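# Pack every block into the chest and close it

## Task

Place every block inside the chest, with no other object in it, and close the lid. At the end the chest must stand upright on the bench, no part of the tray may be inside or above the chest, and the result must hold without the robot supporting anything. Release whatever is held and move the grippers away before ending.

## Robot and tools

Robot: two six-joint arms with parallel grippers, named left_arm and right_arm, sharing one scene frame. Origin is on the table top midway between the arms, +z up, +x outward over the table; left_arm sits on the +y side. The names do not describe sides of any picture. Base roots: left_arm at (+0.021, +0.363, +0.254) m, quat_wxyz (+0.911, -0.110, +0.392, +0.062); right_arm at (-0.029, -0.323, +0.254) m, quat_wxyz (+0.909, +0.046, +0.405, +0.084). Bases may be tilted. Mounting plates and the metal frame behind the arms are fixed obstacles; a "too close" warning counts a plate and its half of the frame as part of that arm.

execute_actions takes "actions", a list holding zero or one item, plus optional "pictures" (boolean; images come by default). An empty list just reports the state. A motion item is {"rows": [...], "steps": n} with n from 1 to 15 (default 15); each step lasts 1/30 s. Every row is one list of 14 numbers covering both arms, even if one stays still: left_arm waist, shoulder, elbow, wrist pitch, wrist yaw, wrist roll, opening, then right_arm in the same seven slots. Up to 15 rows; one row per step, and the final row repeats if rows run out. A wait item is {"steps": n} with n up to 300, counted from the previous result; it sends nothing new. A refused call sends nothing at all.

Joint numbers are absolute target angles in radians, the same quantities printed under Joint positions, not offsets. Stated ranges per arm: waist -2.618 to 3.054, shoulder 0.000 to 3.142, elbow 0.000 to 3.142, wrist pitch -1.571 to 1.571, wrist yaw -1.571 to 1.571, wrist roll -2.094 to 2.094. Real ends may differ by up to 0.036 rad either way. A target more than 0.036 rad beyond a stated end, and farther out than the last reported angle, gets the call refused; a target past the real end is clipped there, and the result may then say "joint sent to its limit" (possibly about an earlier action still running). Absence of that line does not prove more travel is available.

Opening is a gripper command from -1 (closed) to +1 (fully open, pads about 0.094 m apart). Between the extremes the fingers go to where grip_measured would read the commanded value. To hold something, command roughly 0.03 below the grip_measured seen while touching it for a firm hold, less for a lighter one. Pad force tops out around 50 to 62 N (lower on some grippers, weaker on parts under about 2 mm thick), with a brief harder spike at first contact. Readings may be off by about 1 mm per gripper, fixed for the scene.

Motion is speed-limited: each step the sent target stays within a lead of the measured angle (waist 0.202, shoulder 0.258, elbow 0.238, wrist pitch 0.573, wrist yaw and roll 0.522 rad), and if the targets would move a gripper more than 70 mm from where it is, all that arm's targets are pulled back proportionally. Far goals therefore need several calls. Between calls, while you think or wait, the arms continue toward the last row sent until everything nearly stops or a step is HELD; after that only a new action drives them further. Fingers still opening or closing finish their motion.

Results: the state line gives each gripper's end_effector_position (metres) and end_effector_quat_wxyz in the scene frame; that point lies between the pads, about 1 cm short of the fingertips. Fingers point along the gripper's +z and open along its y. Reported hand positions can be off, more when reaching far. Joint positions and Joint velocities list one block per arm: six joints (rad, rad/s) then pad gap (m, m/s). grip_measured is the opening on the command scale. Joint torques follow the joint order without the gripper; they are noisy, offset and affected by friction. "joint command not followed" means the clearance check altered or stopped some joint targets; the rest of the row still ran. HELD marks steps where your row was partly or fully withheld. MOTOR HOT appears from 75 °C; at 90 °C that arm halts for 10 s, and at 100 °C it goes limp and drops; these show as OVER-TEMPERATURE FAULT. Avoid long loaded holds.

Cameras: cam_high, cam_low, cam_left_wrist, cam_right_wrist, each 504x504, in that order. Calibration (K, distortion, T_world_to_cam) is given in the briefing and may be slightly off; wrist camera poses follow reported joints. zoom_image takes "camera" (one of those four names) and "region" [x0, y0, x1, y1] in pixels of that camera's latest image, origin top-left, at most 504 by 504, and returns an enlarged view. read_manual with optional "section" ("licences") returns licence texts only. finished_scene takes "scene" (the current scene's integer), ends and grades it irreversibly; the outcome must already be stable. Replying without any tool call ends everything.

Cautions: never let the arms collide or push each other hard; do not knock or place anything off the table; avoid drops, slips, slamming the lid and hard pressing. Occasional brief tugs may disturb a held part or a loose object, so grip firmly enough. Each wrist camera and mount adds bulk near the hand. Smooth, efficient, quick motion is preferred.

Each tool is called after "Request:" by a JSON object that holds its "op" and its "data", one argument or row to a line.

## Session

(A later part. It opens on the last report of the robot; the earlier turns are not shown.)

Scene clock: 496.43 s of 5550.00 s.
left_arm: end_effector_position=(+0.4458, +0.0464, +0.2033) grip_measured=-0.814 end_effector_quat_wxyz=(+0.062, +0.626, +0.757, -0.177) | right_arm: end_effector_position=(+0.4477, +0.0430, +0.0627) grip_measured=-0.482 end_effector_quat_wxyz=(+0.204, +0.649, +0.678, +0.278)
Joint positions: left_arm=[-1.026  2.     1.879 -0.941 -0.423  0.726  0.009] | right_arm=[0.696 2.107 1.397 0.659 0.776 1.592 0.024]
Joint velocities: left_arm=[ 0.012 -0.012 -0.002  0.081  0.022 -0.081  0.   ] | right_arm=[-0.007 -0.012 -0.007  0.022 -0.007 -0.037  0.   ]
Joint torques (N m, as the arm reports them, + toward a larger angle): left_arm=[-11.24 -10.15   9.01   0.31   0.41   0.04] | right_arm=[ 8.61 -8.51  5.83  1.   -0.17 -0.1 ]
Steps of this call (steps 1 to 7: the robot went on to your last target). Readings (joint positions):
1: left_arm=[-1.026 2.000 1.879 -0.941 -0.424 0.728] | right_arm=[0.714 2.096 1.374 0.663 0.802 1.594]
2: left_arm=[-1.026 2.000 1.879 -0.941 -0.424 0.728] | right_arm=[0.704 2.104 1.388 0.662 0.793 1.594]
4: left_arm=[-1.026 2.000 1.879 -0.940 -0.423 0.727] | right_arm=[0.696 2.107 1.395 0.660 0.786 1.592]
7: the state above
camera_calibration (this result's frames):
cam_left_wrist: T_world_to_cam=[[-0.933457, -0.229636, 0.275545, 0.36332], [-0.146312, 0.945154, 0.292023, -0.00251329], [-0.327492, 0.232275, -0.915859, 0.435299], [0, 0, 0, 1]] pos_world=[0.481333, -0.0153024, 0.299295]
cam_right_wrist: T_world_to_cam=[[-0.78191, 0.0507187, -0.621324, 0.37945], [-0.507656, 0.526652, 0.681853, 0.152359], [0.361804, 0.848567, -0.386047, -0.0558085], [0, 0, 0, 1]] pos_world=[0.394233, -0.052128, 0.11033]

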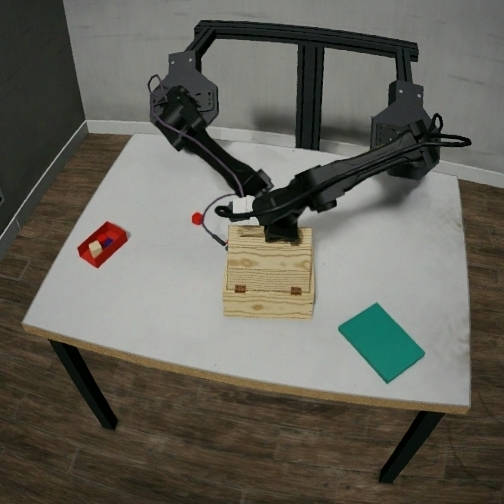

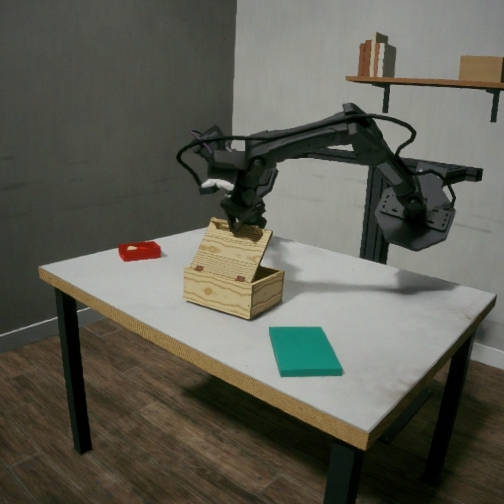

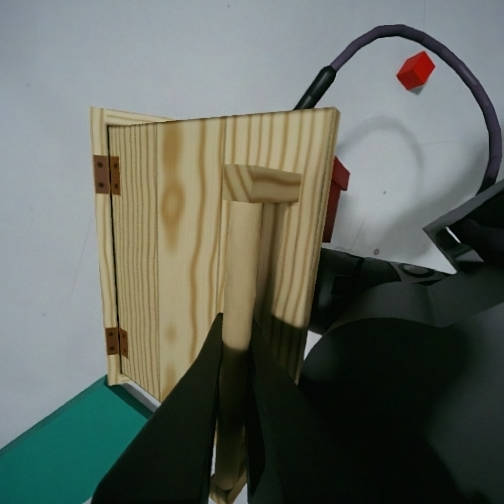

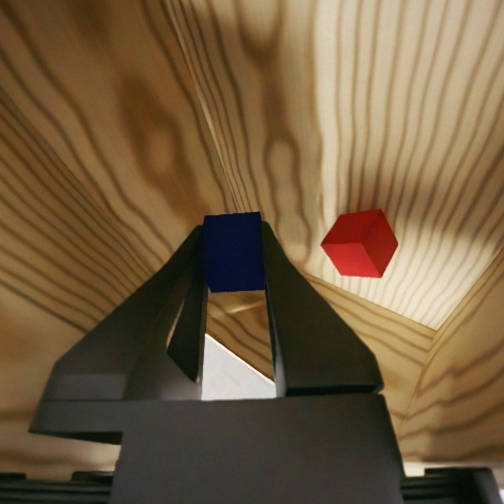

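Request:
{"op": "execute_actions", "data": {
  "actions": [
    {"rows":[[-1.058,2.0,1.915,-0.96,-0.41,0.73,-0.84,0.71,2.115,1.41,0.6,0.76,1.58,-0.515],[-1.058,2.0,1.915,-0.96,-0.41,0.73,-0.84,0.71,2.115,1.41,0.58,0.76,1.58,-0.515],[-1.058,2.0,1.915,-0.96,-0.41,0.73,-0.84,0.71,2.115,1.41,0.58,0.76,1.58,-0.515],[-1.058,2.0,1.915,-0.96,-0.41,0.73,-0.84,0.71,2.115,1.41,0.58,0.76,1.58,-0.49],[-1.058,2.0,1.915,-0.96,-0.41,0.73,-0.84,0.71,2.115,1.41,0.6,0.76,1.58,-0.42],[-1.058,2.0,1.915,-0.96,-0.41,0.73,-0.84,0.72,2.1,1.4,0.62,0.78,1.58,-0.35],[-1.058,2.0,1.915,-0.96,-0.41,0.73,-0.84,0.735,2.085,1.385,0.64,0.8,1.58,-0.35],[-1.058,2.0,1.915,-0.96,-0.41,0.73,-0.84,0.755,2.06,1.35,0.66,0.825,1.58,-0.35],[-1.058,2.0,1.915,-0.96,-0.41,0.73,-0.84,0.775,2.03,1.31,0.68,0.85,1.58,-0.35],[-1.058,2.0,1.915,-0.96,-0.41,0.73,-0.84,0.8,2.0,1.27,0.69,0.875,1.58,-0.4],[-1.058,2.0,1.915,-0.96,-0.41,0.73,-0.84,0.825,1.97,1.23,0.7,0.9,1.58,-0.45],[-1.058,2.0,1.915,-0.96,-0.41,0.73,-0.84,0.85,1.94,1.19,0.7,0.925,1.58,-0.5],[-1.058,2.0,1.915,-0.96,-0.41,0.73,-0.84,0.875,1.91,1.15,0.7,0.95,1.58,-0.5],[-1.058,2.0,1.915,-0.96,-0.41,0.73,-0.84,0.9,1.88,1.11,0.7,0.97,1.58,-0.5],[-1.058,2.0,1.915,-0.96,-0.41,0.73,-0.84,0.92,1.85,1.065,0.7,0.98,1.58,-0.5]]}
  ]
}}

Request:
{"op": "execute_actions", "data": {
  "actions": [
    {"rows":[[-1.058,2.0,1.915,-0.96,-0.41,0.73,-0.84,0.94,1.81,1.01,0.7,0.98,1.58,-0.5],[-1.058,2.0,1.915,-0.96,-0.41,0.73,-0.84,0.95,1.76,0.95,0.68,0.97,1.58,-0.5],[-1.058,2.0,1.915,-0.96,-0.41,0.73,-0.84,0.95,1.7,0.88,0.64,0.95,1.56,-0.5],[-1.058,2.0,1.915,-0.96,-0.41,0.73,-0.84,0.94,1.64,0.81,0.59,0.92,1.53,-0.5],[-1.058,2.0,1.915,-0.96,-0.41,0.73,-0.84,0.92,1.58,0.74,0.53,0.88,1.5,-0.4],[-1.058,2.0,1.915,-0.96,-0.41,0.73,-0.84,0.89,1.52,0.68,0.46,0.83,1.47,-0.3],[-1.058,2.0,1.915,-0.96,-0.41,0.73,-0.84,0.85,1.46,0.62,0.39,0.78,1.44,-0.2],[-1.058,2.0,1.915,-0.96,-0.41,0.73,-0.84,0.8,1.41,0.57,0.32,0.73,1.41,-0.1],[-1.058,2.0,1.915,-0.96,-0.41,0.73,-0.84,0.74,1.36,0.53,0.25,0.68,1.38,0],[-1.058,2.0,1.915,-0.96,-0.41,0.73,-0.84,0.68,1.32,0.5,0.18,0.63,1.35,0.1],[-1.058,2.0,1.915,-0.96,-0.41,0.73,-0.84,0.62,1.29,0.48,0.11,0.58,1.32,0.2],[-1.058,2.0,1.915,-0.96,-0.41,0.73,-0.84,0.56,1.27,0.46,0.05,0.53,1.29,0.2],[-1.058,2.0,1.915,-0.96,-0.41,0.73,-0.84,0.51,1.25,0.45,0,0.49,1.26,0.2],[-1.058,2.0,1.915,-0.96,-0.41,0.73,-0.84,0.47,1.24,0.445,-0.04,0.46,1.23,0.2],[-1.058,2.0,1.915,-0.96,-0.41,0.73,-0.84,0.435,1.24,0.445,-0.05,0.45,1.2,0.2]]}
  ],
  "pictures": false
}}

Request:
{"op": "execute_actions", "data": {
  "actions": [
    {"steps":14}
  ]
}}

Scene clock: 527.73 s of 5550.00 s.
left_arm: end_effector_position=(+0.4458, +0.0464, +0.2033) grip_measured=-0.814 end_effector_quat_wxyz=(+0.062, +0.626, +0.757, -0.177) | right_arm: end_effector_position=(+0.3863, +0.0462, +0.1239) grip_measured=-0.498 end_effector_quat_wxyz=(+0.188, +0.625, +0.706, +0.275)
Joint positions: left_arm=[-1.026  2.     1.879 -0.941 -0.423  0.726  0.009] | right_arm=[0.856 1.927 1.145 0.672 0.891 1.581 0.024]
Joint velocities: left_arm=[ 0.012  0.007  0.002  0.007 -0.022  0.037  0.   ] | right_arm=[ 0.886 -0.969 -1.15   0.081  0.462  0.051 -0.   ]
Joint torques (N m, as the arm reports them, + toward a larger angle): left_arm=[-11.25 -10.18   9.06   0.33   0.4    0.04] | right_arm=[ 7.75 -8.43  3.41  1.22  0.13 -0.01]
Steps of this call (steps 1 to 30: the robot went on to your last target; steps 31 to 100: nothing new was sent; then 27.47 s passed at rest; steps 101 to 115: all 15 steps of this action). Readings (joint positions):
101: left_arm=[-1.026 2.000 1.879 -0.941 -0.423 0.726] | right_arm=[0.696 2.107 1.397 0.651 0.769 1.590]
102: left_arm=[-1.026 2.000 1.879 -0.941 -0.423 0.726] | right_arm=[0.696 2.107 1.397 0.644 0.768 1.588]
104: left_arm=[-1.026 2.000 1.879 -0.941 -0.423 0.726] | right_arm=[0.696 2.107 1.397 0.631 0.767 1.583]
108: left_arm=[-1.026 2.000 1.879 -0.941 -0.423 0.726] | right_arm=[0.703 2.104 1.391 0.634 0.776 1.581]
115: the state above
camera_calibration (this result's frames):
cam_left_wrist: T_world_to_cam=[[-0.933457, -0.229636, 0.275545, 0.36332], [-0.146312, 0.945154, 0.292023, -0.00251329], [-0.327492, 0.232275, -0.915859, 0.435299], [0, 0, 0, 1]] pos_world=[0.481333, -0.0153024, 0.299295]
cam_right_wrist: T_world_to_cam=[[-0.797263, -0.0159688, -0.603421, 0.376078], [-0.531816, 0.491484, 0.689649, 0.0877575], [0.285559, 0.87074, -0.400334, 0.0175599], [0, 0, 0, 1]] pos_world=[0.341489, -0.052416, 0.173441]

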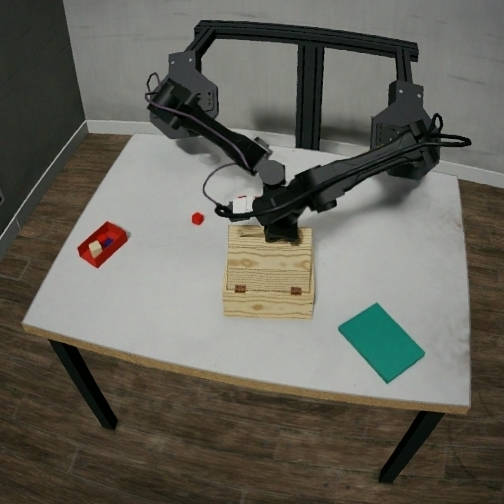

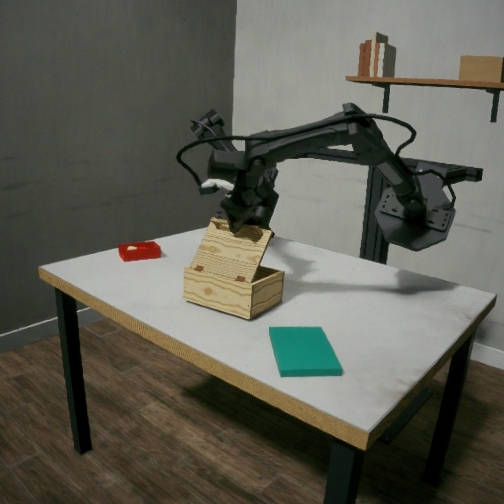

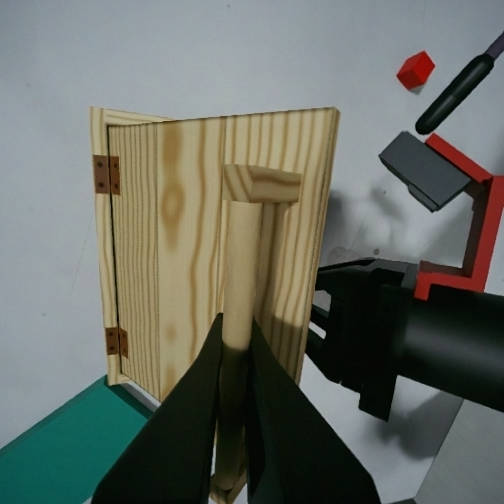

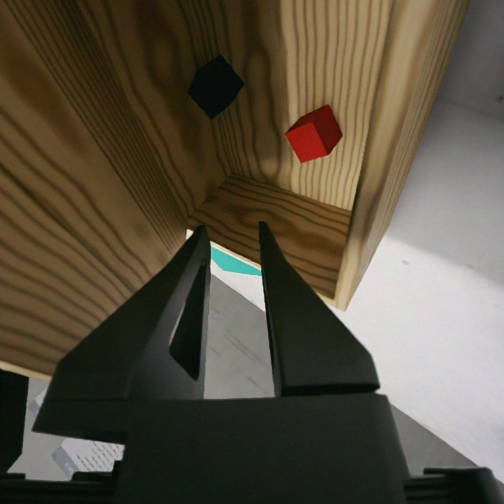

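Scene clock: 528.23 s of 5550.00 s.
left_arm: end_effector_position=(+0.4458, +0.0464, +0.2033) grip_measured=-0.814 end_effector_quat_wxyz=(+0.062, +0.626, +0.757, -0.177) | right_arm: end_effector_position=(+0.2667, -0.1888, +0.0908) grip_measured=+0.198 end_effector_quat_wxyz=(+0.100, +0.460, +0.881, +0.052)
Joint positions: left_arm=[-1.026  2.     1.879 -0.941 -0.423  0.726  0.009] | right_arm=[0.504 1.273 0.472 0.171 0.604 1.336 0.056]
Joint velocities: left_arm=[-0.002  0.022  0.007  0.11   0.037 -0.066 -0.001] | right_arm=[-1.414 -0.413 -0.369 -1.502 -0.93  -0.93   0.   ]
Joint torques (N m, as the arm reports them, + toward a larger angle): left_arm=[-11.25 -10.18   9.06   0.34   0.4    0.03] | right_arm=[ 3.74 -5.    2.68  0.68 -0.14 -0.11]
Steps of this call (steps 1 to 15: all 15 steps of this action). Readings (joint positions):
1: left_arm=[-1.026 2.000 1.879 -0.941 -0.423 0.726] | right_arm=[0.886 1.892 1.103 0.677 0.903 1.581]
2: left_arm=[-1.026 2.000 1.879 -0.941 -0.423 0.726] | right_arm=[0.913 1.853 1.055 0.679 0.910 1.581]
4: left_arm=[-1.026 2.000 1.879 -0.941 -0.423 0.726] | right_arm=[0.945 1.754 0.938 0.667 0.909 1.573]
8: left_arm=[-1.026 2.000 1.879 -0.941 -0.423 0.726] | right_arm=[0.883 1.512 0.683 0.542 0.842 1.511]
15: the state above

Scene clock: 528.70 s of 5550.00 s.
left_arm: end_effector_position=(+0.4458, +0.0464, +0.2033) grip_measured=-0.814 end_effector_quat_wxyz=(+0.062, +0.626, +0.757, -0.177) | right_arm: end_effector_position=(+0.2153, -0.2073, +0.0789) grip_measured=+0.198 end_effector_quat_wxyz=(-0.000, +0.377, +0.926, +0.003)
Joint positions: left_arm=[-1.026  2.     1.879 -0.941 -0.423  0.726  0.009] | right_arm=[ 0.435  1.259  0.451 -0.03   0.457  1.213  0.056]
Joint velocities: left_arm=[ 0.007 -0.012 -0.007  0.007 -0.037 -0.051 -0.001] | right_arm=[ 0.017 -0.032  0.002 -0.022 -0.022 -0.095 -0.002]
Joint torques (N m, as the arm reports them, + toward a larger angle): left_arm=[-11.24 -10.19   9.02   0.31   0.41   0.02] | right_arm=[ 1.88 -5.48  1.93  0.23  0.01 -0.08]
Steps of this call (steps 1 to 14: the robot went on to your last target). Readings (joint positions):
1: left_arm=[-1.026 2.000 1.879 -0.941 -0.423 0.726] | right_arm=[0.465 1.263 0.462 0.125 0.579 1.311]
2: left_arm=[-1.026 2.000 1.879 -0.941 -0.423 0.726] | right_arm=[0.443 1.260 0.456 0.088 0.559 1.290]
4: left_arm=[-1.026 2.000 1.879 -0.941 -0.423 0.726] | right_arm=[0.435 1.259 0.451 0.034 0.522 1.261]
8: left_arm=[-1.026 2.000 1.879 -0.941 -0.423 0.726] | right_arm=[0.435 1.259 0.451 -0.011 0.478 1.229]
14: the state above
camera_calibration (this result's frames):
cam_left_wrist: T_world_to_cam=[[-0.933457, -0.229636, 0.275545, 0.36332], [-0.146312, 0.945154, 0.292023, -0.00251329], [-0.327492, 0.232275, -0.915859, 0.435299], [0, 0, 0, 1]] pos_world=[0.481333, -0.0153024, 0.299295]
cam_right_wrist: T_world_to_cam=[[-0.737564, -0.675119, 0.0146187, 0.0102582], [-0.408086, 0.462871, 0.786903, 0.112164], [-0.53802, 0.574426, -0.616903, 0.40207], [0, 0, 0, 1]] pos_world=[0.26966, -0.275951, 0.159626]

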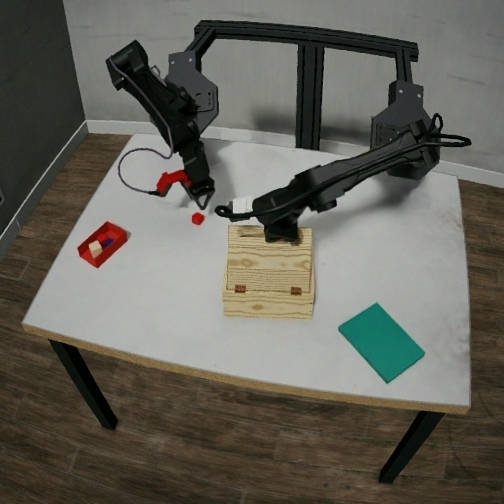

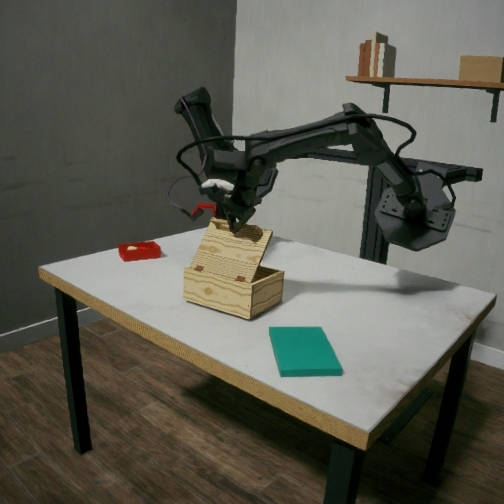

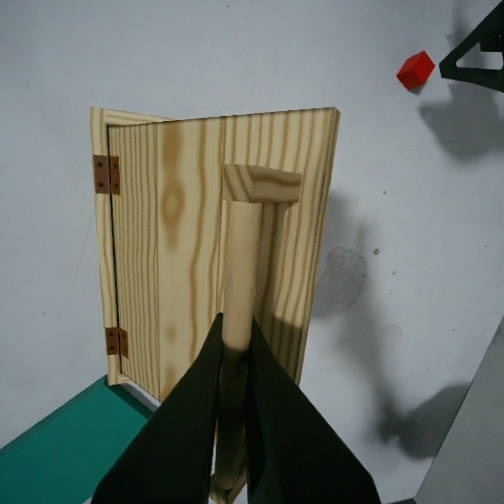

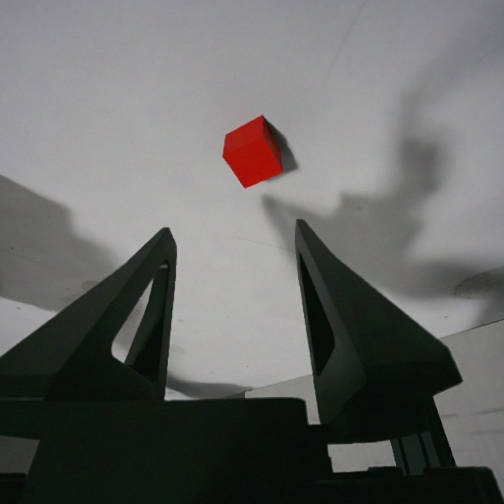

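Request:
{"op": "execute_actions", "data": {
  "actions": [
    {"rows":[[-1.058,2.0,1.915,-0.96,-0.41,0.73,-0.84,0.42,1.27,0.45,0.02,0.44,1.1,0.2],[-1.058,2.0,1.915,-0.96,-0.41,0.73,-0.84,0.4,1.29,0.45,0.06,0.43,1.0,0.2],[-1.058,2.0,1.915,-0.96,-0.41,0.73,-0.84,0.385,1.32,0.45,0.1,0.42,0.9,0.2],[-1.058,2.0,1.915,-0.96,-0.41,0.73,-0.84,0.37,1.35,0.45,0.14,0.41,0.82,0.2],[-1.058,2.0,1.915,-0.96,-0.41,0.73,-0.84,0.36,1.38,0.45,0.18,0.4,0.76,0.2],[-1.058,2.0,1.915,-0.96,-0.41,0.73,-0.84,0.35,1.41,0.455,0.22,0.39,0.72,0.2],[-1.058,2.0,1.915,-0.96,-0.41,0.73,-0.84,0.34,1.44,0.46,0.26,0.38,0.7,0.2],[-1.058,2.0,1.915,-0.96,-0.41,0.73,-0.84,0.33,1.47,0.47,0.3,0.37,0.69,0.2],[-1.058,2.0,1.915,-0.96,-0.41,0.73,-0.84,0.32,1.5,0.475,0.33,0.365,0.69,0.2],[-1.058,2.0,1.915,-0.96,-0.41,0.73,-0.84,0.31,1.53,0.48,0.355,0.36,0.69,0.2],[-1.058,2.0,1.915,-0.96,-0.41,0.73,-0.84,0.305,1.56,0.485,0.37,0.355,0.69,0.2],[-1.058,2.0,1.915,-0.96,-0.41,0.73,-0.84,0.297,1.59,0.49,0.37,0.355,0.69,0.2],[-1.058,2.0,1.915,-0.96,-0.41,0.73,-0.84,0.292,1.615,0.49,0.37,0.355,0.69,0.2]]}
  ],
  "pictures": false
}}

Request:
{"op": "execute_actions", "data": {
  "actions": [
    {"rows":[[-1.058,2.0,1.915,-0.96,-0.41,0.73,-0.84,0.292,1.615,0.49,0.37,0.355,0.69,0.1],[-1.058,2.0,1.915,-0.96,-0.41,0.73,-0.84,0.292,1.615,0.49,0.37,0.355,0.69,0],[-1.058,2.0,1.915,-0.96,-0.41,0.73,-0.84,0.292,1.615,0.49,0.37,0.355,0.69,-0.15],[-1.058,2.0,1.915,-0.96,-0.41,0.73,-0.84,0.292,1.615,0.49,0.37,0.355,0.69,-0.28],[-1.058,2.0,1.915,-0.96,-0.41,0.73,-0.84,0.292,1.615,0.49,0.37,0.355,0.69,-0.38],[-1.058,2.0,1.915,-0.96,-0.41,0.73,-0.84,0.292,1.615,0.49,0.37,0.355,0.69,-0.45],[-1.058,2.0,1.915,-0.96,-0.41,0.73,-0.84,0.292,1.615,0.49,0.37,0.355,0.69,-0.515]],"steps":11}
  ]
}}

Scene clock: 560.00 s of 5550.00 s.
left_arm: end_effector_position=(+0.4458, +0.0464, +0.2033) grip_measured=-0.814 end_effector_quat_wxyz=(+0.062, +0.626, +0.757, -0.177) | right_arm: end_effector_position=(+0.2061, -0.2144, +0.0130) grip_measured=+0.198 end_effector_quat_wxyz=(-0.010, +0.193, +0.981, -0.006)
Joint positions: left_arm=[-1.026  2.     1.879 -0.941 -0.423  0.726  0.009] | right_arm=[0.301 1.603 0.47  0.309 0.369 0.73  0.056]
Joint velocities: left_arm=[-0.002 -0.007 -0.017 -0.066 -0.007 -0.051  0.001] | right_arm=[-0.076  0.31  -0.002  0.168 -0.022 -0.256  0.001]
Joint torques (N m, as the arm reports them, + toward a larger angle): left_arm=[-11.26 -10.19   9.03   0.31   0.41   0.04] | right_arm=[ 1.84 -5.91  2.17  0.51 -0.01 -0.05]
Steps of this call (steps 1 to 30: the robot went on to your last target; steps 31 to 100: nothing new was sent; then 27.47 s passed at rest; steps 101 to 115: all 15 steps of this action). Readings (joint positions):
101: left_arm=[-1.026 2.000 1.879 -0.941 -0.423 0.726] | right_arm=[0.434 1.259 0.451 -0.031 0.449 1.191]
102: left_arm=[-1.026 2.000 1.879 -0.941 -0.423 0.726] | right_arm=[0.428 1.263 0.451 -0.019 0.444 1.158]
104: left_arm=[-1.026 2.000 1.879 -0.941 -0.423 0.726] | right_arm=[0.403 1.292 0.451 0.030 0.435 1.057]
108: left_arm=[-1.026 2.000 1.879 -0.941 -0.423 0.726] | right_arm=[0.353 1.411 0.451 0.153 0.408 0.859]
115: the state above

Scene clock: 560.37 s of 5550.00 s.
left_arm: end_effector_position=(+0.4458, +0.0464, +0.2033) grip_measured=-0.814 end_effector_quat_wxyz=(+0.062, +0.626, +0.757, -0.177) | right_arm: end_effector_position=(+0.2119, -0.2105, +0.0111) grip_measured=-0.491 end_effector_quat_wxyz=(-0.000, +0.184, +0.983, +0.006)
Joint positions: left_arm=[-1.026  2.     1.879 -0.941 -0.423  0.726  0.009] | right_arm=[0.299 1.614 0.47  0.351 0.359 0.7   0.024]
Joint velocities: left_arm=[-0.002 -0.012 -0.002 -0.037 -0.022 -0.022 -0.003] | right_arm=[-0.007  0.002  0.002 -0.007 -0.095 -0.095 -0.   ]
Joint torques (N m, as the arm reports them, + toward a larger angle): left_arm=[-11.19 -10.21   9.04   0.31   0.39   0.05] | right_arm=[ 1.65 -4.99  2.04  0.5  -0.07 -0.06]
Steps of this call (steps 1 to 11: all 11 steps of this action). Readings (joint positions):
1: left_arm=[-1.026 2.000 1.879 -0.941 -0.423 0.726] | right_arm=[0.299 1.611 0.470 0.315 0.366 0.724]
2: left_arm=[-1.026 2.000 1.879 -0.941 -0.423 0.726] | right_arm=[0.299 1.614 0.470 0.319 0.364 0.718]
4: left_arm=[-1.026 2.000 1.879 -0.941 -0.423 0.726] | right_arm=[0.299 1.614 0.470 0.331 0.362 0.711]
8: left_arm=[-1.026 2.000 1.879 -0.941 -0.423 0.726] | right_arm=[0.299 1.614 0.470 0.347 0.359 0.702]
11: the state above
camera_calibration (this result's frames):
cam_left_wrist: T_world_to_cam=[[-0.933457, -0.229636, 0.275545, 0.36332], [-0.146312, 0.945154, 0.292023, -0.00251329], [-0.327492, 0.232275, -0.915859, 0.435299], [0, 0, 0, 1]] pos_world=[0.481333, -0.0153024, 0.299295]
cam_right_wrist: T_world_to_cam=[[-0.413082, -0.910654, 0.00858075, -0.111679], [-0.559152, 0.261051, 0.786894, 0.155113], [-0.718828, 0.320254, -0.617029, 0.345037], [0, 0, 0, 1]] pos_world=[0.288621, -0.252692, 0.0917986]

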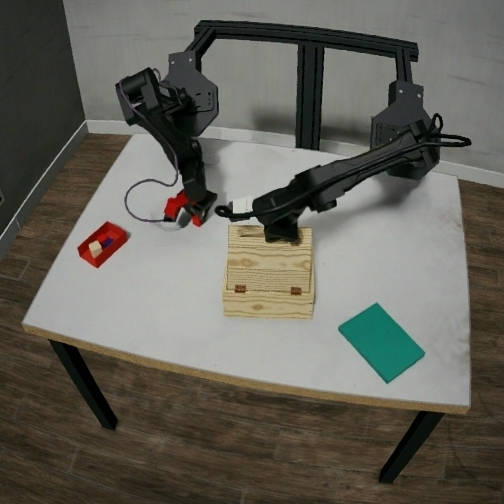

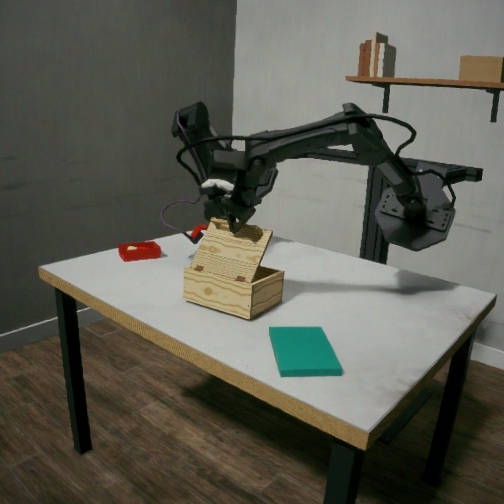

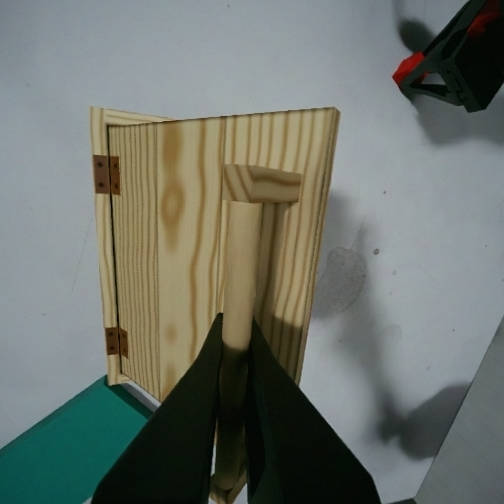

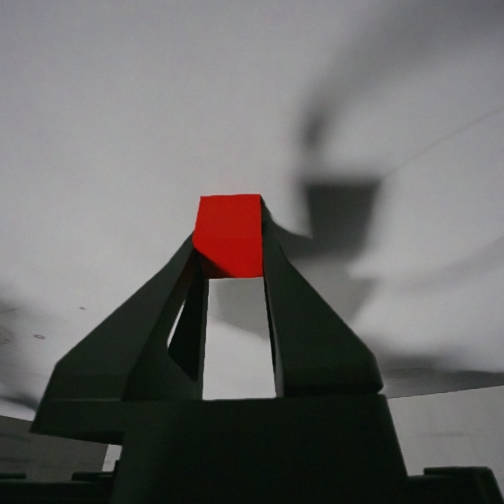

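Request:
{"op": "execute_actions", "data": {
  "actions": [
    {"rows":[[-1.058,2.0,1.915,-0.96,-0.41,0.73,-0.84,0.29,1.615,0.49,0.37,0.36,0.69,-0.35],[-1.058,2.0,1.915,-0.96,-0.41,0.73,-0.84,0.28,1.625,0.49,0.39,0.39,0.69,-0.3],[-1.058,2.0,1.915,-0.96,-0.41,0.73,-0.84,0.28,1.63,0.49,0.42,0.4,0.69,-0.3],[-1.058,2.0,1.915,-0.96,-0.41,0.73,-0.84,0.28,1.63,0.49,0.42,0.4,0.69,-0.3],[-1.058,2.0,1.915,-0.96,-0.41,0.73,-0.84,0.28,1.63,0.49,0.42,0.4,0.69,-0.3],[-1.058,2.0,1.915,-0.96,-0.41,0.73,-0.84,0.28,1.63,0.49,0.42,0.4,0.69,-0.3],[-1.058,2.0,1.915,-0.96,-0.41,0.73,-0.84,0.28,1.63,0.49,0.42,0.4,0.69,-0.3],[-1.058,2.0,1.915,-0.96,-0.41,0.73,-0.84,0.28,1.63,0.49,0.42,0.4,0.69,-0.35],[-1.058,2.0,1.915,-0.96,-0.41,0.73,-0.84,0.28,1.63,0.49,0.42,0.4,0.69,-0.42],[-1.058,2.0,1.915,-0.96,-0.41,0.73,-0.84,0.28,1.63,0.49,0.42,0.4,0.69,-0.47],[-1.058,2.0,1.915,-0.96,-0.41,0.73,-0.84,0.28,1.63,0.49,0.42,0.4,0.69,-0.525]],"steps":14}
  ],
  "pictures": false
}}

Request:
{"op": "execute_actions", "data": {
  "actions": [
    {"rows":[[-1.058,2.0,1.915,-0.96,-0.41,0.73,-0.84,0.31,1.58,0.49,0.42,0.43,0.73,-0.525],[-1.058,2.0,1.915,-0.96,-0.41,0.73,-0.84,0.35,1.54,0.49,0.42,0.47,0.8,-0.525],[-1.058,2.0,1.915,-0.96,-0.41,0.73,-0.84,0.4,1.5,0.49,0.43,0.52,0.88,-0.525],[-1.058,2.0,1.915,-0.96,-0.41,0.73,-0.84,0.46,1.47,0.49,0.45,0.57,0.96,-0.525],[-1.058,2.0,1.915,-0.96,-0.41,0.73,-0.84,0.52,1.44,0.49,0.47,0.63,1.04,-0.525],[-1.058,2.0,1.915,-0.96,-0.41,0.73,-0.84,0.59,1.42,0.49,0.5,0.69,1.12,-0.525],[-1.058,2.0,1.915,-0.96,-0.41,0.73,-0.84,0.66,1.42,0.5,0.53,0.75,1.2,-0.525],[-1.058,2.0,1.915,-0.96,-0.41,0.73,-0.84,0.73,1.43,0.53,0.56,0.81,1.28,-0.525],[-1.058,2.0,1.915,-0.96,-0.41,0.73,-0.84,0.8,1.45,0.57,0.59,0.87,1.36,-0.525],[-1.058,2.0,1.915,-0.96,-0.41,0.73,-0.84,0.86,1.48,0.61,0.62,0.92,1.44,-0.525],[-1.058,2.0,1.915,-0.96,-0.41,0.73,-0.84,0.91,1.51,0.66,0.65,0.96,1.5,-0.525],[-1.058,2.0,1.915,-0.96,-0.41,0.73,-0.84,0.94,1.54,0.71,0.68,1.0,1.55,-0.525],[-1.058,2.0,1.915,-0.96,-0.41,0.73,-0.84,0.96,1.57,0.75,0.7,1.02,1.58,-0.525],[-1.058,2.0,1.915,-0.96,-0.41,0.73,-0.84,0.97,1.6,0.79,0.71,1.03,1.58,-0.525],[-1.058,2.0,1.915,-0.96,-0.41,0.73,-0.84,0.97,1.615,0.82,0.71,1.03,1.58,-0.525]]}
  ],
  "pictures": false
}}

Request:
{"op": "execute_actions", "data": {
  "actions": [
    {"steps":6}
  ],
  "pictures": false
}}

Request:
{"op": "execute_actions", "data": {
  "actions": [
    {"rows":[[-1.058,2.0,1.915,-0.96,-0.41,0.73,-0.84,0.94,1.64,0.84,0.72,0.98,1.58,-0.525],[-1.058,2.0,1.915,-0.96,-0.41,0.73,-0.84,0.91,1.665,0.865,0.725,0.95,1.58,-0.525],[-1.058,2.0,1.915,-0.96,-0.41,0.73,-0.84,0.88,1.695,0.89,0.73,0.915,1.58,-0.525],[-1.058,2.0,1.915,-0.96,-0.41,0.73,-0.84,0.85,1.725,0.92,0.73,0.88,1.58,-0.525],[-1.058,2.0,1.915,-0.96,-0.41,0.73,-0.84,0.823,1.75,0.95,0.73,0.85,1.58,-0.525],[-1.058,2.0,1.915,-0.96,-0.41,0.73,-0.84,0.8,1.78,0.98,0.725,0.825,1.58,-0.525],[-1.058,2.0,1.915,-0.96,-0.41,0.73,-0.84,0.78,1.805,1.01,0.72,0.8,1.58,-0.525],[-1.058,2.0,1.915,-0.96,-0.41,0.73,-0.84,0.76,1.83,1.04,0.715,0.78,1.58,-0.525],[-1.058,2.0,1.915,-0.96,-0.41,0.73,-0.84,0.74,1.86,1.075,0.71,0.76,1.58,-0.525],[-1.058,2.0,1.915,-0.96,-0.41,0.73,-0.84,0.72,1.885,1.11,0.7,0.74,1.58,-0.525],[-1.058,2.0,1.915,-0.96,-0.41,0.73,-0.84,0.7,1.91,1.14,0.69,0.72,1.58,-0.525],[-1.058,2.0,1.915,-0.96,-0.41,0.73,-0.84,0.68,1.935,1.175,0.68,0.705,1.58,-0.525],[-1.058,2.0,1.915,-0.96,-0.41,0.73,-0.84,0.665,1.96,1.205,0.66,0.695,1.58,-0.525],[-1.058,2.0,1.915,-0.96,-0.41,0.73,-0.84,0.65,1.985,1.235,0.65,0.69,1.58,-0.525],[-1.058,2.0,1.915,-0.96,-0.41,0.73,-0.84,0.635,2.005,1.26,0.64,0.69,1.58,-0.525]]}
  ],
  "pictures": false
}}

Request:
{"op": "execute_actions", "data": {
  "actions": [
    {"steps":7}
  ]
}}

Scene clock: 594.93 s of 5550.00 s.
left_arm: end_effector_position=(+0.4458, +0.0464, +0.2033) grip_measured=-0.814 end_effector_quat_wxyz=(+0.062, +0.626, +0.757, -0.177) | right_arm: end_effector_position=(+0.2232, -0.2151, +0.0093) grip_measured=-0.493 end_effector_quat_wxyz=(+0.024, +0.194, +0.981, +0.001)
Joint positions: left_arm=[-1.026  2.     1.879 -0.941 -0.423  0.726  0.009] | right_arm=[0.287 1.621 0.47  0.402 0.382 0.697 0.024]
Joint velocities: left_arm=[ 0.012 -0.017 -0.017 -0.022 -0.007  0.007 -0.   ] | right_arm=[-0.007  0.007 -0.012  0.022  0.051  0.022 -0.   ]
Joint torques (N m, as the arm reports them, + toward a larger angle): left_arm=[-11.27 -10.15   9.04   0.32   0.42   0.04] | right_arm=[ 1.55 -4.46  2.02  0.59  0.16 -0.07]
Steps of this call (steps 1 to 15: the robot went on to your last target; steps 16 to 90: nothing new was sent; then 31.10 s passed at rest; steps 91 to 104: all 14 steps of this action). Readings (joint positions):
91: left_arm=[-1.026 2.000 1.879 -0.941 -0.423 0.726] | right_arm=[0.299 1.614 0.470 0.355 0.358 0.697]
92: left_arm=[-1.026 2.000 1.879 -0.941 -0.423 0.726] | right_arm=[0.297 1.614 0.470 0.357 0.359 0.697]
94: left_arm=[-1.026 2.000 1.879 -0.941 -0.423 0.726] | right_arm=[0.291 1.618 0.470 0.373 0.367 0.697]
98: left_arm=[-1.026 2.000 1.879 -0.941 -0.423 0.726] | right_arm=[0.287 1.621 0.470 0.392 0.378 0.697]
104: the state above

Scene clock: 595.43 s of 5550.00 s.
left_arm: end_effector_position=(+0.4458, +0.0464, +0.2033) grip_measured=-0.814 end_effector_quat_wxyz=(+0.062, +0.626, +0.757, -0.177) | right_arm: end_effector_position=(+0.3290, -0.0116, +0.1766) grip_measured=-0.492 end_effector_quat_wxyz=(+0.175, +0.530, +0.785, +0.269)
Joint positions: left_arm=[-1.026  2.     1.879 -0.941 -0.423  0.726  0.009] | right_arm=[0.948 1.57  0.748 0.632 0.892 1.425 0.024]
Joint velocities: left_arm=[-0.007  0.002  0.002  0.037 -0.022  0.007 -0.   ] | right_arm=[ 0.418  0.706  1.184  0.52   0.74   0.989 -0.   ]
Joint torques (N m, as the arm reports them, + toward a larger angle): left_arm=[-11.23 -10.15   9.03   0.31   0.41   0.05] | right_arm=[ 4.55 -5.05  3.91  0.95  0.29  0.  ]
Steps of this call (steps 1 to 15: all 15 steps of this action). Readings (joint positions):
1: left_arm=[-1.026 2.000 1.879 -0.941 -0.423 0.726] | right_arm=[0.288 1.618 0.470 0.402 0.386 0.701]
2: left_arm=[-1.026 2.000 1.879 -0.941 -0.423 0.726] | right_arm=[0.296 1.608 0.470 0.400 0.400 0.717]
4: left_arm=[-1.026 2.000 1.879 -0.941 -0.423 0.726] | right_arm=[0.353 1.559 0.470 0.397 0.451 0.785]
8: left_arm=[-1.026 2.000 1.879 -0.941 -0.423 0.726] | right_arm=[0.600 1.446 0.483 0.462 0.610 1.009]
15: the state above

Scene clock: 595.63 s of 5550.00 s.
left_arm: end_effector_position=(+0.4458, +0.0464, +0.2033) grip_measured=-0.814 end_effector_quat_wxyz=(+0.062, +0.626, +0.757, -0.177) | right_arm: end_effector_position=(+0.3489, -0.0094, +0.1871) grip_measured=-0.492 end_effector_quat_wxyz=(+0.192, +0.605, +0.720, +0.280)
Joint positions: left_arm=[-1.026  2.     1.879 -0.941 -0.423  0.726  0.009] | right_arm=[0.961 1.606 0.81  0.691 0.979 1.539 0.024]
Joint velocities: left_arm=[ 0.007 -0.007 -0.012 -0.051  0.037  0.007  0.001] | right_arm=[-0.007 -0.012 -0.007  0.007  0.271  0.3   -0.001]
Joint torques (N m, as the arm reports them, + toward a larger angle): left_arm=[-11.18 -10.21   9.06   0.32   0.42   0.03] | right_arm=[ 6.08 -4.53  4.8   1.2   0.05 -0.07]
Steps of this call (steps 1 to 6: the robot went on to your last target). Readings (joint positions):
1: left_arm=[-1.026 2.000 1.879 -0.941 -0.423 0.726] | right_arm=[0.957 1.590 0.782 0.651 0.911 1.456]
2: left_arm=[-1.026 2.000 1.879 -0.941 -0.423 0.726] | right_arm=[0.961 1.602 0.802 0.667 0.927 1.480]
4: left_arm=[-1.026 2.000 1.879 -0.941 -0.423 0.726] | right_arm=[0.961 1.606 0.810 0.686 0.957 1.516]
6: the state above

Scene clock: 596.13 s of 5550.00 s.
left_arm: end_effector_position=(+0.4458, +0.0464, +0.2033) grip_measured=-0.814 end_effector_quat_wxyz=(+0.062, +0.626, +0.757, -0.177) | right_arm: end_effector_position=(+0.4340, +0.0005, +0.0693) grip_measured=-0.492 end_effector_quat_wxyz=(+0.202, +0.640, +0.693, +0.263)
Joint positions: left_arm=[-1.026  2.     1.879 -0.941 -0.423  0.726  0.009] | right_arm=[0.658 1.968 1.193 0.687 0.742 1.578 0.024]
Joint velocities: left_arm=[-0.007  0.022 -0.007 -0.022  0.022 -0.022  0.001] | right_arm=[-0.442  0.632  0.872 -0.198 -0.447 -0.007  0.001]
Joint torques (N m, as the arm reports them, + toward a larger angle): left_arm=[-11.23 -10.22   9.01   0.33   0.42   0.04] | right_arm=[ 6.35 -7.94  4.6   0.98 -0.01  0.05]
Steps of this call (steps 1 to 15: all 15 steps of this action). Readings (joint positions):
1: left_arm=[-1.026 2.000 1.879 -0.941 -0.423 0.726] | right_arm=[0.958 1.608 0.810 0.696 0.980 1.547]
2: left_arm=[-1.026 2.000 1.879 -0.941 -0.423 0.726] | right_arm=[0.949 1.618 0.817 0.701 0.977 1.553]
4: left_arm=[-1.026 2.000 1.879 -0.941 -0.423 0.726] | right_arm=[0.909 1.662 0.854 0.711 0.952 1.563]
8: left_arm=[-1.026 2.000 1.879 -0.941 -0.423 0.726] | right_arm=[0.794 1.785 0.970 0.714 0.871 1.572]
15: the state above

Scene clock: 596.37 s of 5550.00 s.
left_arm: end_effector_position=(+0.4457, +0.0464, +0.2033) grip_measured=-0.814 end_effector_quat_wxyz=(+0.062, +0.626, +0.757, -0.177) | right_arm: end_effector_position=(+0.4417, +0.0014, +0.0556) grip_measured=-0.492 end_effector_quat_wxyz=(+0.196, +0.639, +0.696, +0.263)
Joint positions: left_arm=[-1.026  2.     1.879 -0.941 -0.423  0.726  0.009] | right_arm=[0.629 2.003 1.239 0.667 0.703 1.579 0.024]
Joint velocities: left_arm=[ 0.002 -0.002 -0.002 -0.051  0.022  0.037 -0.   ] | right_arm=[ 0.007  0.007 -0.012 -0.11  -0.095 -0.007 -0.   ]
Joint torques (N m, as the arm reports them, + toward a larger angle): left_arm=[-11.23 -10.17   9.07   0.33   0.4    0.05] | right_arm=[ 7.08 -7.91  5.4   0.95 -0.12 -0.03]
Steps of this call (steps 1 to 7: the robot went on to your last target). Readings (joint positions):
1: left_arm=[-1.026 2.000 1.879 -0.941 -0.423 0.726] | right_arm=[0.644 1.986 1.218 0.682 0.731 1.578]
2: left_arm=[-1.026 2.000 1.879 -0.941 -0.423 0.726] | right_arm=[0.633 1.998 1.231 0.677 0.723 1.578]
4: left_arm=[-1.026 2.000 1.879 -0.941 -0.423 0.726] | right_arm=[0.629 2.003 1.237 0.673 0.713 1.579]
7: the state above
camera_calibration (this result's frames):
cam_left_wrist: T_world_to_cam=[[-0.933411, -0.229313, 0.27597, 0.363091], [-0.145895, 0.945234, 0.29197, -0.00271508], [-0.327809, 0.232266, -0.915748, 0.435394], [0, 0, 0, 1]] pos_world=[0.481243, -0.015299, 0.299302]
cam_right_wrist: T_world_to_cam=[[-0.802228, 0.0080489, -0.596964, 0.380173], [-0.505074, 0.523994, 0.685807, 0.174643], [0.318325, 0.851684, -0.416297, -0.000170973], [0, 0, 0, 1]] pos_world=[0.393248, -0.0944263, 0.107107]

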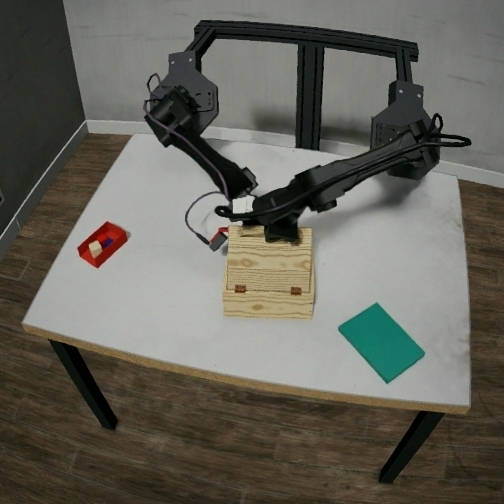

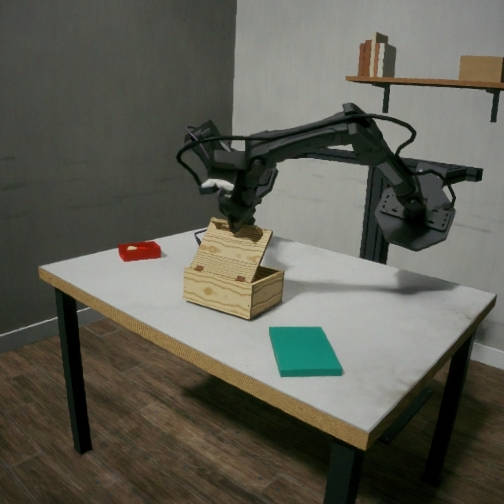

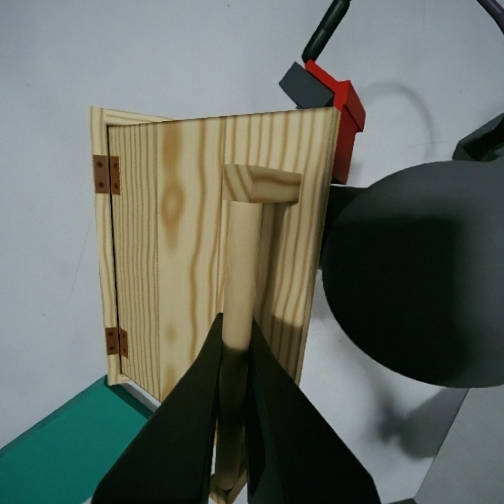

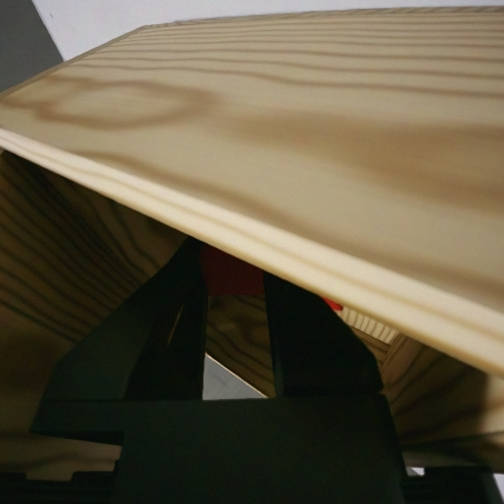

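Request:
{"op": "execute_actions", "data": {
  "actions": [
    {"rows":[[-1.058,2.0,1.915,-0.96,-0.41,0.73,-0.84,0.635,2.005,1.25,0.65,0.69,1.58,-0.45],[-1.058,2.0,1.915,-0.96,-0.41,0.73,-0.84,0.645,1.995,1.24,0.67,0.7,1.58,-0.36],[-1.058,2.0,1.915,-0.96,-0.41,0.73,-0.84,0.66,1.975,1.23,0.69,0.725,1.58,-0.36],[-1.058,2.0,1.915,-0.96,-0.41,0.73,-0.84,0.68,1.945,1.195,0.71,0.75,1.58,-0.36],[-1.058,2.0,1.915,-0.96,-0.41,0.73,-0.84,0.7,1.91,1.155,0.72,0.775,1.58,-0.36],[-1.058,2.0,1.915,-0.96,-0.41,0.73,-0.84,0.725,1.88,1.115,0.73,0.8,1.58,-0.4],[-1.058,2.0,1.915,-0.96,-0.41,0.73,-0.84,0.75,1.845,1.075,0.73,0.83,1.58,-0.45],[-1.058,2.0,1.915,-0.96,-0.41,0.73,-0.84,0.775,1.81,1.035,0.73,0.855,1.58,-0.5],[-1.058,2.0,1.915,-0.96,-0.41,0.73,-0.84,0.8,1.78,0.995,0.73,0.88,1.58,-0.5],[-1.058,2.0,1.915,-0.96,-0.41,0.73,-0.84,0.825,1.745,0.955,0.73,0.9,1.58,-0.5],[-1.058,2.0,1.915,-0.96,-0.41,0.73,-0.84,0.85,1.71,0.905,0.73,0.92,1.58,-0.5],[-1.058,2.0,1.915,-0.96,-0.41,0.73,-0.84,0.87,1.66,0.85,0.72,0.93,1.58,-0.5],[-1.058,2.0,1.915,-0.96,-0.41,0.73,-0.84,0.88,1.6,0.79,0.7,0.92,1.58,-0.5],[-1.058,2.0,1.915,-0.96,-0.41,0.73,-0.84,0.88,1.54,0.73,0.66,0.9,1.56,-0.5],[-1.058,2.0,1.915,-0.96,-0.41,0.73,-0.84,0.86,1.48,0.67,0.61,0.87,1.52,-0.5]]}
  ]
}}

Request:
{"op": "execute_actions", "data": {
  "actions": [
    {"rows":[[-1.058,2.0,1.915,-0.96,-0.41,0.73,-0.84,0.83,1.42,0.62,0.55,0.82,1.47,-0.5],[-1.058,2.0,1.915,-0.96,-0.41,0.73,-0.84,0.79,1.36,0.58,0.49,0.77,1.42,-0.5],[-1.058,2.0,1.915,-0.96,-0.41,0.73,-0.84,0.74,1.3,0.55,0.43,0.71,1.36,-0.5],[-1.058,2.0,1.915,-0.96,-0.41,0.73,-0.84,0.68,1.25,0.54,0.37,0.65,1.3,-0.45],[-1.058,2.0,1.915,-0.96,-0.41,0.73,-0.84,0.61,1.21,0.54,0.31,0.59,1.24,-0.4],[-1.058,2.0,1.915,-0.96,-0.41,0.73,-0.84,0.54,1.18,0.56,0.25,0.53,1.18,-0.35],[-1.058,2.0,1.915,-0.96,-0.41,0.73,-0.84,0.47,1.16,0.59,0.19,0.47,1.12,-0.3],[-1.058,2.0,1.915,-0.96,-0.41,0.73,-0.84,0.4,1.15,0.62,0.13,0.41,1.06,-0.25],[-1.058,2.0,1.915,-0.96,-0.41,0.73,-0.84,0.33,1.15,0.66,0.07,0.35,1.0,-0.2],[-1.058,2.0,1.915,-0.96,-0.41,0.73,-0.84,0.26,1.15,0.7,0.01,0.29,0.94,-0.15],[-1.058,2.0,1.915,-0.96,-0.41,0.73,-0.84,0.19,1.16,0.74,-0.05,0.23,0.88,-0.1],[-1.058,2.0,1.915,-0.96,-0.41,0.73,-0.84,0.12,1.17,0.78,-0.11,0.17,0.82,-0.05],[-1.058,2.0,1.915,-0.96,-0.41,0.73,-0.84,0.05,1.19,0.83,-0.17,0.11,0.76,0],[-1.058,2.0,1.915,-0.96,-0.41,0.73,-0.84,-0.02,1.21,0.88,-0.23,0.05,0.7,0],[-1.058,2.0,1.915,-0.96,-0.41,0.73,-0.84,-0.09,1.24,0.93,-0.29,-0.01,0.64,0]]}
  ],
  "pictures": false
}}

Request:
{"op": "execute_actions", "data": {
  "actions": [
    {"rows":[[-1.058,2.0,1.915,-0.96,-0.41,0.73,-0.84,-0.16,1.27,0.98,-0.35,-0.07,0.58,0],[-1.058,2.0,1.915,-0.96,-0.41,0.73,-0.84,-0.23,1.3,1.03,-0.4,-0.13,0.52,0],[-1.058,2.0,1.915,-0.96,-0.41,0.73,-0.84,-0.3,1.33,1.08,-0.45,-0.19,0.46,0],[-1.058,2.0,1.915,-0.96,-0.41,0.73,-0.84,-0.37,1.36,1.12,-0.49,-0.24,0.41,0],[-1.058,2.0,1.915,-0.96,-0.41,0.73,-0.84,-0.44,1.39,1.16,-0.53,-0.28,0.36,0],[-1.058,2.0,1.915,-0.96,-0.41,0.73,-0.84,-0.51,1.42,1.2,-0.56,-0.32,0.32,0],[-1.058,2.0,1.915,-0.96,-0.41,0.73,-0.84,-0.57,1.445,1.24,-0.58,-0.34,0.29,0],[-1.058,2.0,1.915,-0.96,-0.41,0.73,-0.84,-0.62,1.465,1.27,-0.58,-0.345,0.29,0],[-1.058,2.0,1.915,-0.96,-0.41,0.73,-0.84,-0.655,1.48,1.29,-0.58,-0.345,0.29,0],[-1.058,2.0,1.915,-0.96,-0.41,0.73,-0.84,-0.67,1.487,1.3,-0.58,-0.345,0.29,0]]}
  ],
  "pictures": false
}}

Request:
{"op": "execute_actions", "data": {
  "actions": [
    {"steps":8}
  ]
}}

Scene clock: 624.03 s of 5550.00 s.
left_arm: end_effector_position=(+0.4457, +0.0465, +0.2033) grip_measured=-0.814 end_effector_quat_wxyz=(+0.062, +0.626, +0.757, -0.177) | right_arm: end_effector_position=(+0.3582, -0.0187, +0.1671) grip_measured=-0.498 end_effector_quat_wxyz=(+0.169, +0.612, +0.716, +0.291)
Joint positions: left_arm=[-1.026  2.     1.879 -0.941 -0.423  0.726  0.009] | right_arm=[0.872 1.595 0.786 0.695 0.85  1.571 0.024]
Joint velocities: left_arm=[-0.002  0.007  0.012 -0.007  0.007 -0.022 -0.001] | right_arm=[ 0.115 -1.678 -1.712 -0.491 -0.007 -0.212 -0.   ]
Joint torques (N m, as the arm reports them, + toward a larger angle): left_arm=[-11.22 -10.21   9.02   0.33   0.4    0.06] | right_arm=[ 2.85 -6.3   2.97  0.95  0.17 -0.15]
Steps of this call (steps 1 to 30: the robot went on to your last target; steps 31 to 100: nothing new was sent; then 23.83 s passed at rest; steps 101 to 115: all 15 steps of this action). Readings (joint positions):
101: left_arm=[-1.026 2.000 1.879 -0.941 -0.423 0.726] | right_arm=[0.629 2.003 1.239 0.666 0.701 1.579]
102: left_arm=[-1.026 2.000 1.879 -0.941 -0.423 0.726] | right_arm=[0.629 2.003 1.239 0.666 0.701 1.579]
104: left_arm=[-1.026 2.000 1.879 -0.941 -0.423 0.726] | right_arm=[0.633 1.998 1.234 0.673 0.707 1.579]
108: left_arm=[-1.026 2.000 1.879 -0.941 -0.423 0.726] | right_arm=[0.696 1.899 1.110 0.695 0.764 1.580]
115: the state above
camera_calibration (this result's frames):
cam_left_wrist: T_world_to_cam=[[-0.933417, -0.229114, 0.276114, 0.363004], [-0.145584, 0.94522, 0.292173, -0.00295164], [-0.32793, 0.232522, -0.91564, 0.43537], [0, 0, 0, 1]] pos_world=[0.481175, -0.0152737, 0.299274]
cam_right_wrist: T_world_to_cam=[[-0.798386, -0.0322681, -0.601281, 0.378439], [-0.551251, 0.440962, 0.70829, 0.0777879], [0.242287, 0.896945, -0.369846, 0.110245], [0, 0, 0, 1]] pos_world=[0.31831, -0.120973, 0.213226]

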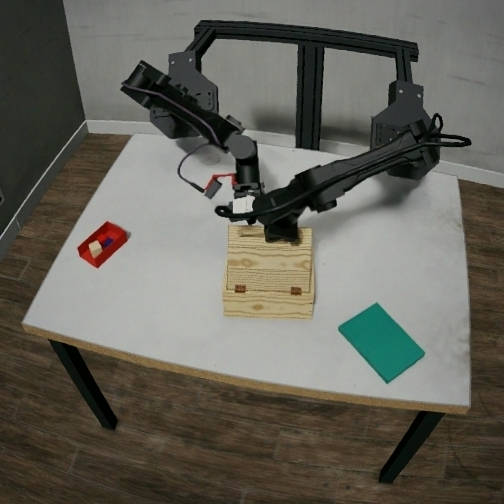

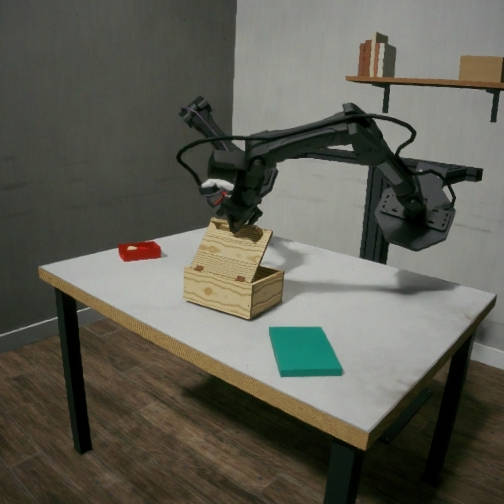

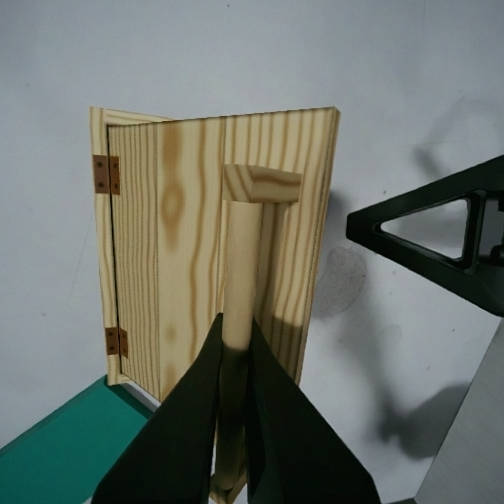

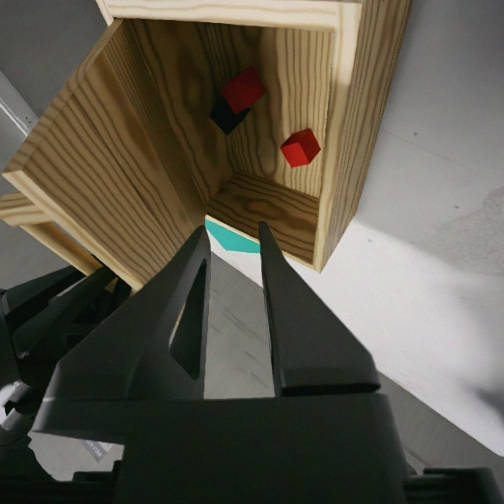

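Scene clock: 624.53 s of 5550.00 s.
left_arm: end_effector_position=(+0.4457, +0.0465, +0.2033) grip_measured=-0.814 end_effector_quat_wxyz=(+0.062, +0.626, +0.757, -0.177) | right_arm: end_effector_position=(+0.4102, -0.2776, +0.1150) grip_measured=-0.003 end_effector_quat_wxyz=(+0.154, +0.394, +0.904, +0.057)
Joint positions: left_arm=[-1.026  2.     1.879 -0.941 -0.423  0.726  0.009] | right_arm=[ 0.03   1.199  0.827 -0.041  0.229  0.892  0.047]
Joint velocities: left_arm=[ 0.007  0.007  0.007  0.022  0.037 -0.007  0.   ] | right_arm=[-1.941  0.486  1.477 -1.473 -1.575 -1.692  0.003]
Joint torques (N m, as the arm reports them, + toward a larger angle): left_arm=[-11.27 -10.2    9.04   0.34   0.41   0.03] | right_arm=[ 0.58 -5.94  5.77  0.79  0.08 -0.07]
Steps of this call (steps 1 to 15: all 15 steps of this action). Readings (joint positions):
1: left_arm=[-1.026 2.000 1.879 -0.941 -0.423 0.726] | right_arm=[0.869 1.534 0.728 0.673 0.843 1.555]
2: left_arm=[-1.026 2.000 1.879 -0.941 -0.423 0.726] | right_arm=[0.852 1.473 0.674 0.643 0.828 1.533]
4: left_arm=[-1.026 2.000 1.879 -0.941 -0.423 0.726] | right_arm=[0.775 1.354 0.589 0.560 0.776 1.467]
8: left_arm=[-1.026 2.000 1.879 -0.941 -0.423 0.726] | right_arm=[0.512 1.197 0.565 0.354 0.613 1.284]
15: the state above

Scene clock: 625.03 s of 5550.00 s.
left_arm: end_effector_position=(+0.4457, +0.0465, +0.2033) grip_measured=-0.814 end_effector_quat_wxyz=(+0.062, +0.626, +0.757, -0.177) | right_arm: end_effector_position=(+0.4008, -0.4766, +0.0980) grip_measured=-0.002 end_effector_quat_wxyz=(+0.011, +0.329, +0.944, -0.022)
Joint positions: left_arm=[-1.026  2.     1.879 -0.941 -0.423  0.726  0.009] | right_arm=[-0.673  1.498  1.269 -0.535 -0.297  0.331  0.047]
Joint velocities: left_arm=[ 0.002 -0.002  0.017  0.022  0.022 -0.037 -0.001] | right_arm=[ 0.046 -0.012  0.032 -0.33  -0.315 -0.315  0.001]
Joint torques (N m, as the arm reports them, + toward a larger angle): left_arm=[-11.28 -10.15   9.07   0.33   0.42   0.03] | right_arm=[-2.49 -9.2   7.2   0.35  0.02  0.02]
Steps of this call (steps 1 to 15: all 15 steps of this action). Readings (joint positions):
1: left_arm=[-1.026 2.000 1.879 -0.941 -0.423 0.726] | right_arm=[-0.039 1.220 0.879 -0.095 0.171 0.833]
2: left_arm=[-1.026 2.000 1.879 -0.941 -0.423 0.726] | right_arm=[-0.107 1.245 0.932 -0.148 0.113 0.774]
4: left_arm=[-1.026 2.000 1.879 -0.941 -0.423 0.726] | right_arm=[-0.244 1.304 1.034 -0.249 -0.005 0.656]
8: left_arm=[-1.026 2.000 1.879 -0.941 -0.423 0.726] | right_arm=[-0.512 1.429 1.195 -0.418 -0.193 0.457]
15: the state above

Scene clock: 625.30 s of 5550.00 s.
left_arm: end_effector_position=(+0.4457, +0.0465, +0.2033) grip_measured=-0.814 end_effector_quat_wxyz=(+0.062, +0.626, +0.757, -0.177) | right_arm: end_effector_position=(+0.3966, -0.4678, +0.0979) grip_measured=-0.002 end_effector_quat_wxyz=(-0.003, +0.319, +0.948, -0.004)
Joint positions: left_arm=[-1.026  2.     1.879 -0.941 -0.423  0.726  0.009] | right_arm=[-0.672  1.498  1.271 -0.567 -0.333  0.302  0.047]
Joint velocities: left_arm=[ 0.007 -0.007 -0.012  0.007 -0.022 -0.051  0.   ] | right_arm=[ 0.017 -0.042  0.007 -0.007 -0.022 -0.066  0.   ]
Joint torques (N m, as the arm reports them, + toward a larger angle): left_arm=[-11.24 -10.16   8.99   0.32   0.4    0.03] | right_arm=[-2.07 -8.91  6.86  0.24 -0.05 -0.1 ]
Steps of this call (steps 1 to 8: the robot went on to your last target). Readings (joint positions):
1: left_arm=[-1.026 2.000 1.879 -0.941 -0.423 0.726] | right_arm=[-0.672 1.498 1.270 -0.543 -0.306 0.324]
2: left_arm=[-1.026 2.000 1.879 -0.941 -0.423 0.726] | right_arm=[-0.672 1.498 1.270 -0.549 -0.314 0.318]
4: left_arm=[-1.026 2.000 1.879 -0.941 -0.423 0.726] | right_arm=[-0.672 1.498 1.270 -0.558 -0.323 0.310]
8: the state above
camera_calibration (this result's frames):
cam_left_wrist: T_world_to_cam=[[-0.933417, -0.229114, 0.276114, 0.363004], [-0.145584, 0.94522, 0.292173, -0.00295164], [-0.32793, 0.232522, -0.91564, 0.43537], [0, 0, 0, 1]] pos_world=[0.481175, -0.0152737, 0.299274]
cam_right_wrist: T_world_to_cam=[[-0.648349, -0.760819, 0.0282564, -0.108909], [-0.45537, 0.417263, 0.786467, 0.289184], [-0.610149, 0.497038, -0.616986, 0.653392], [0, 0, 0, 1]] pos_world=[0.459741, -0.528286, 0.178778]

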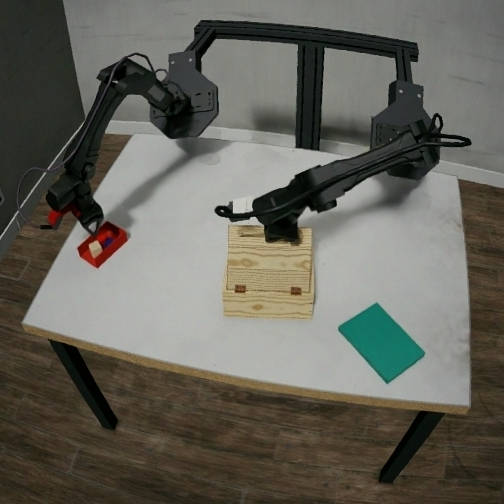

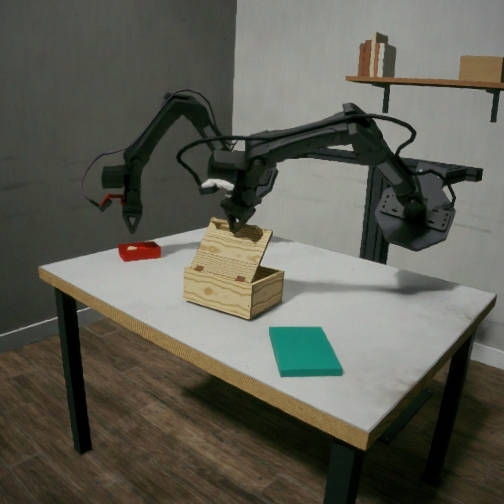

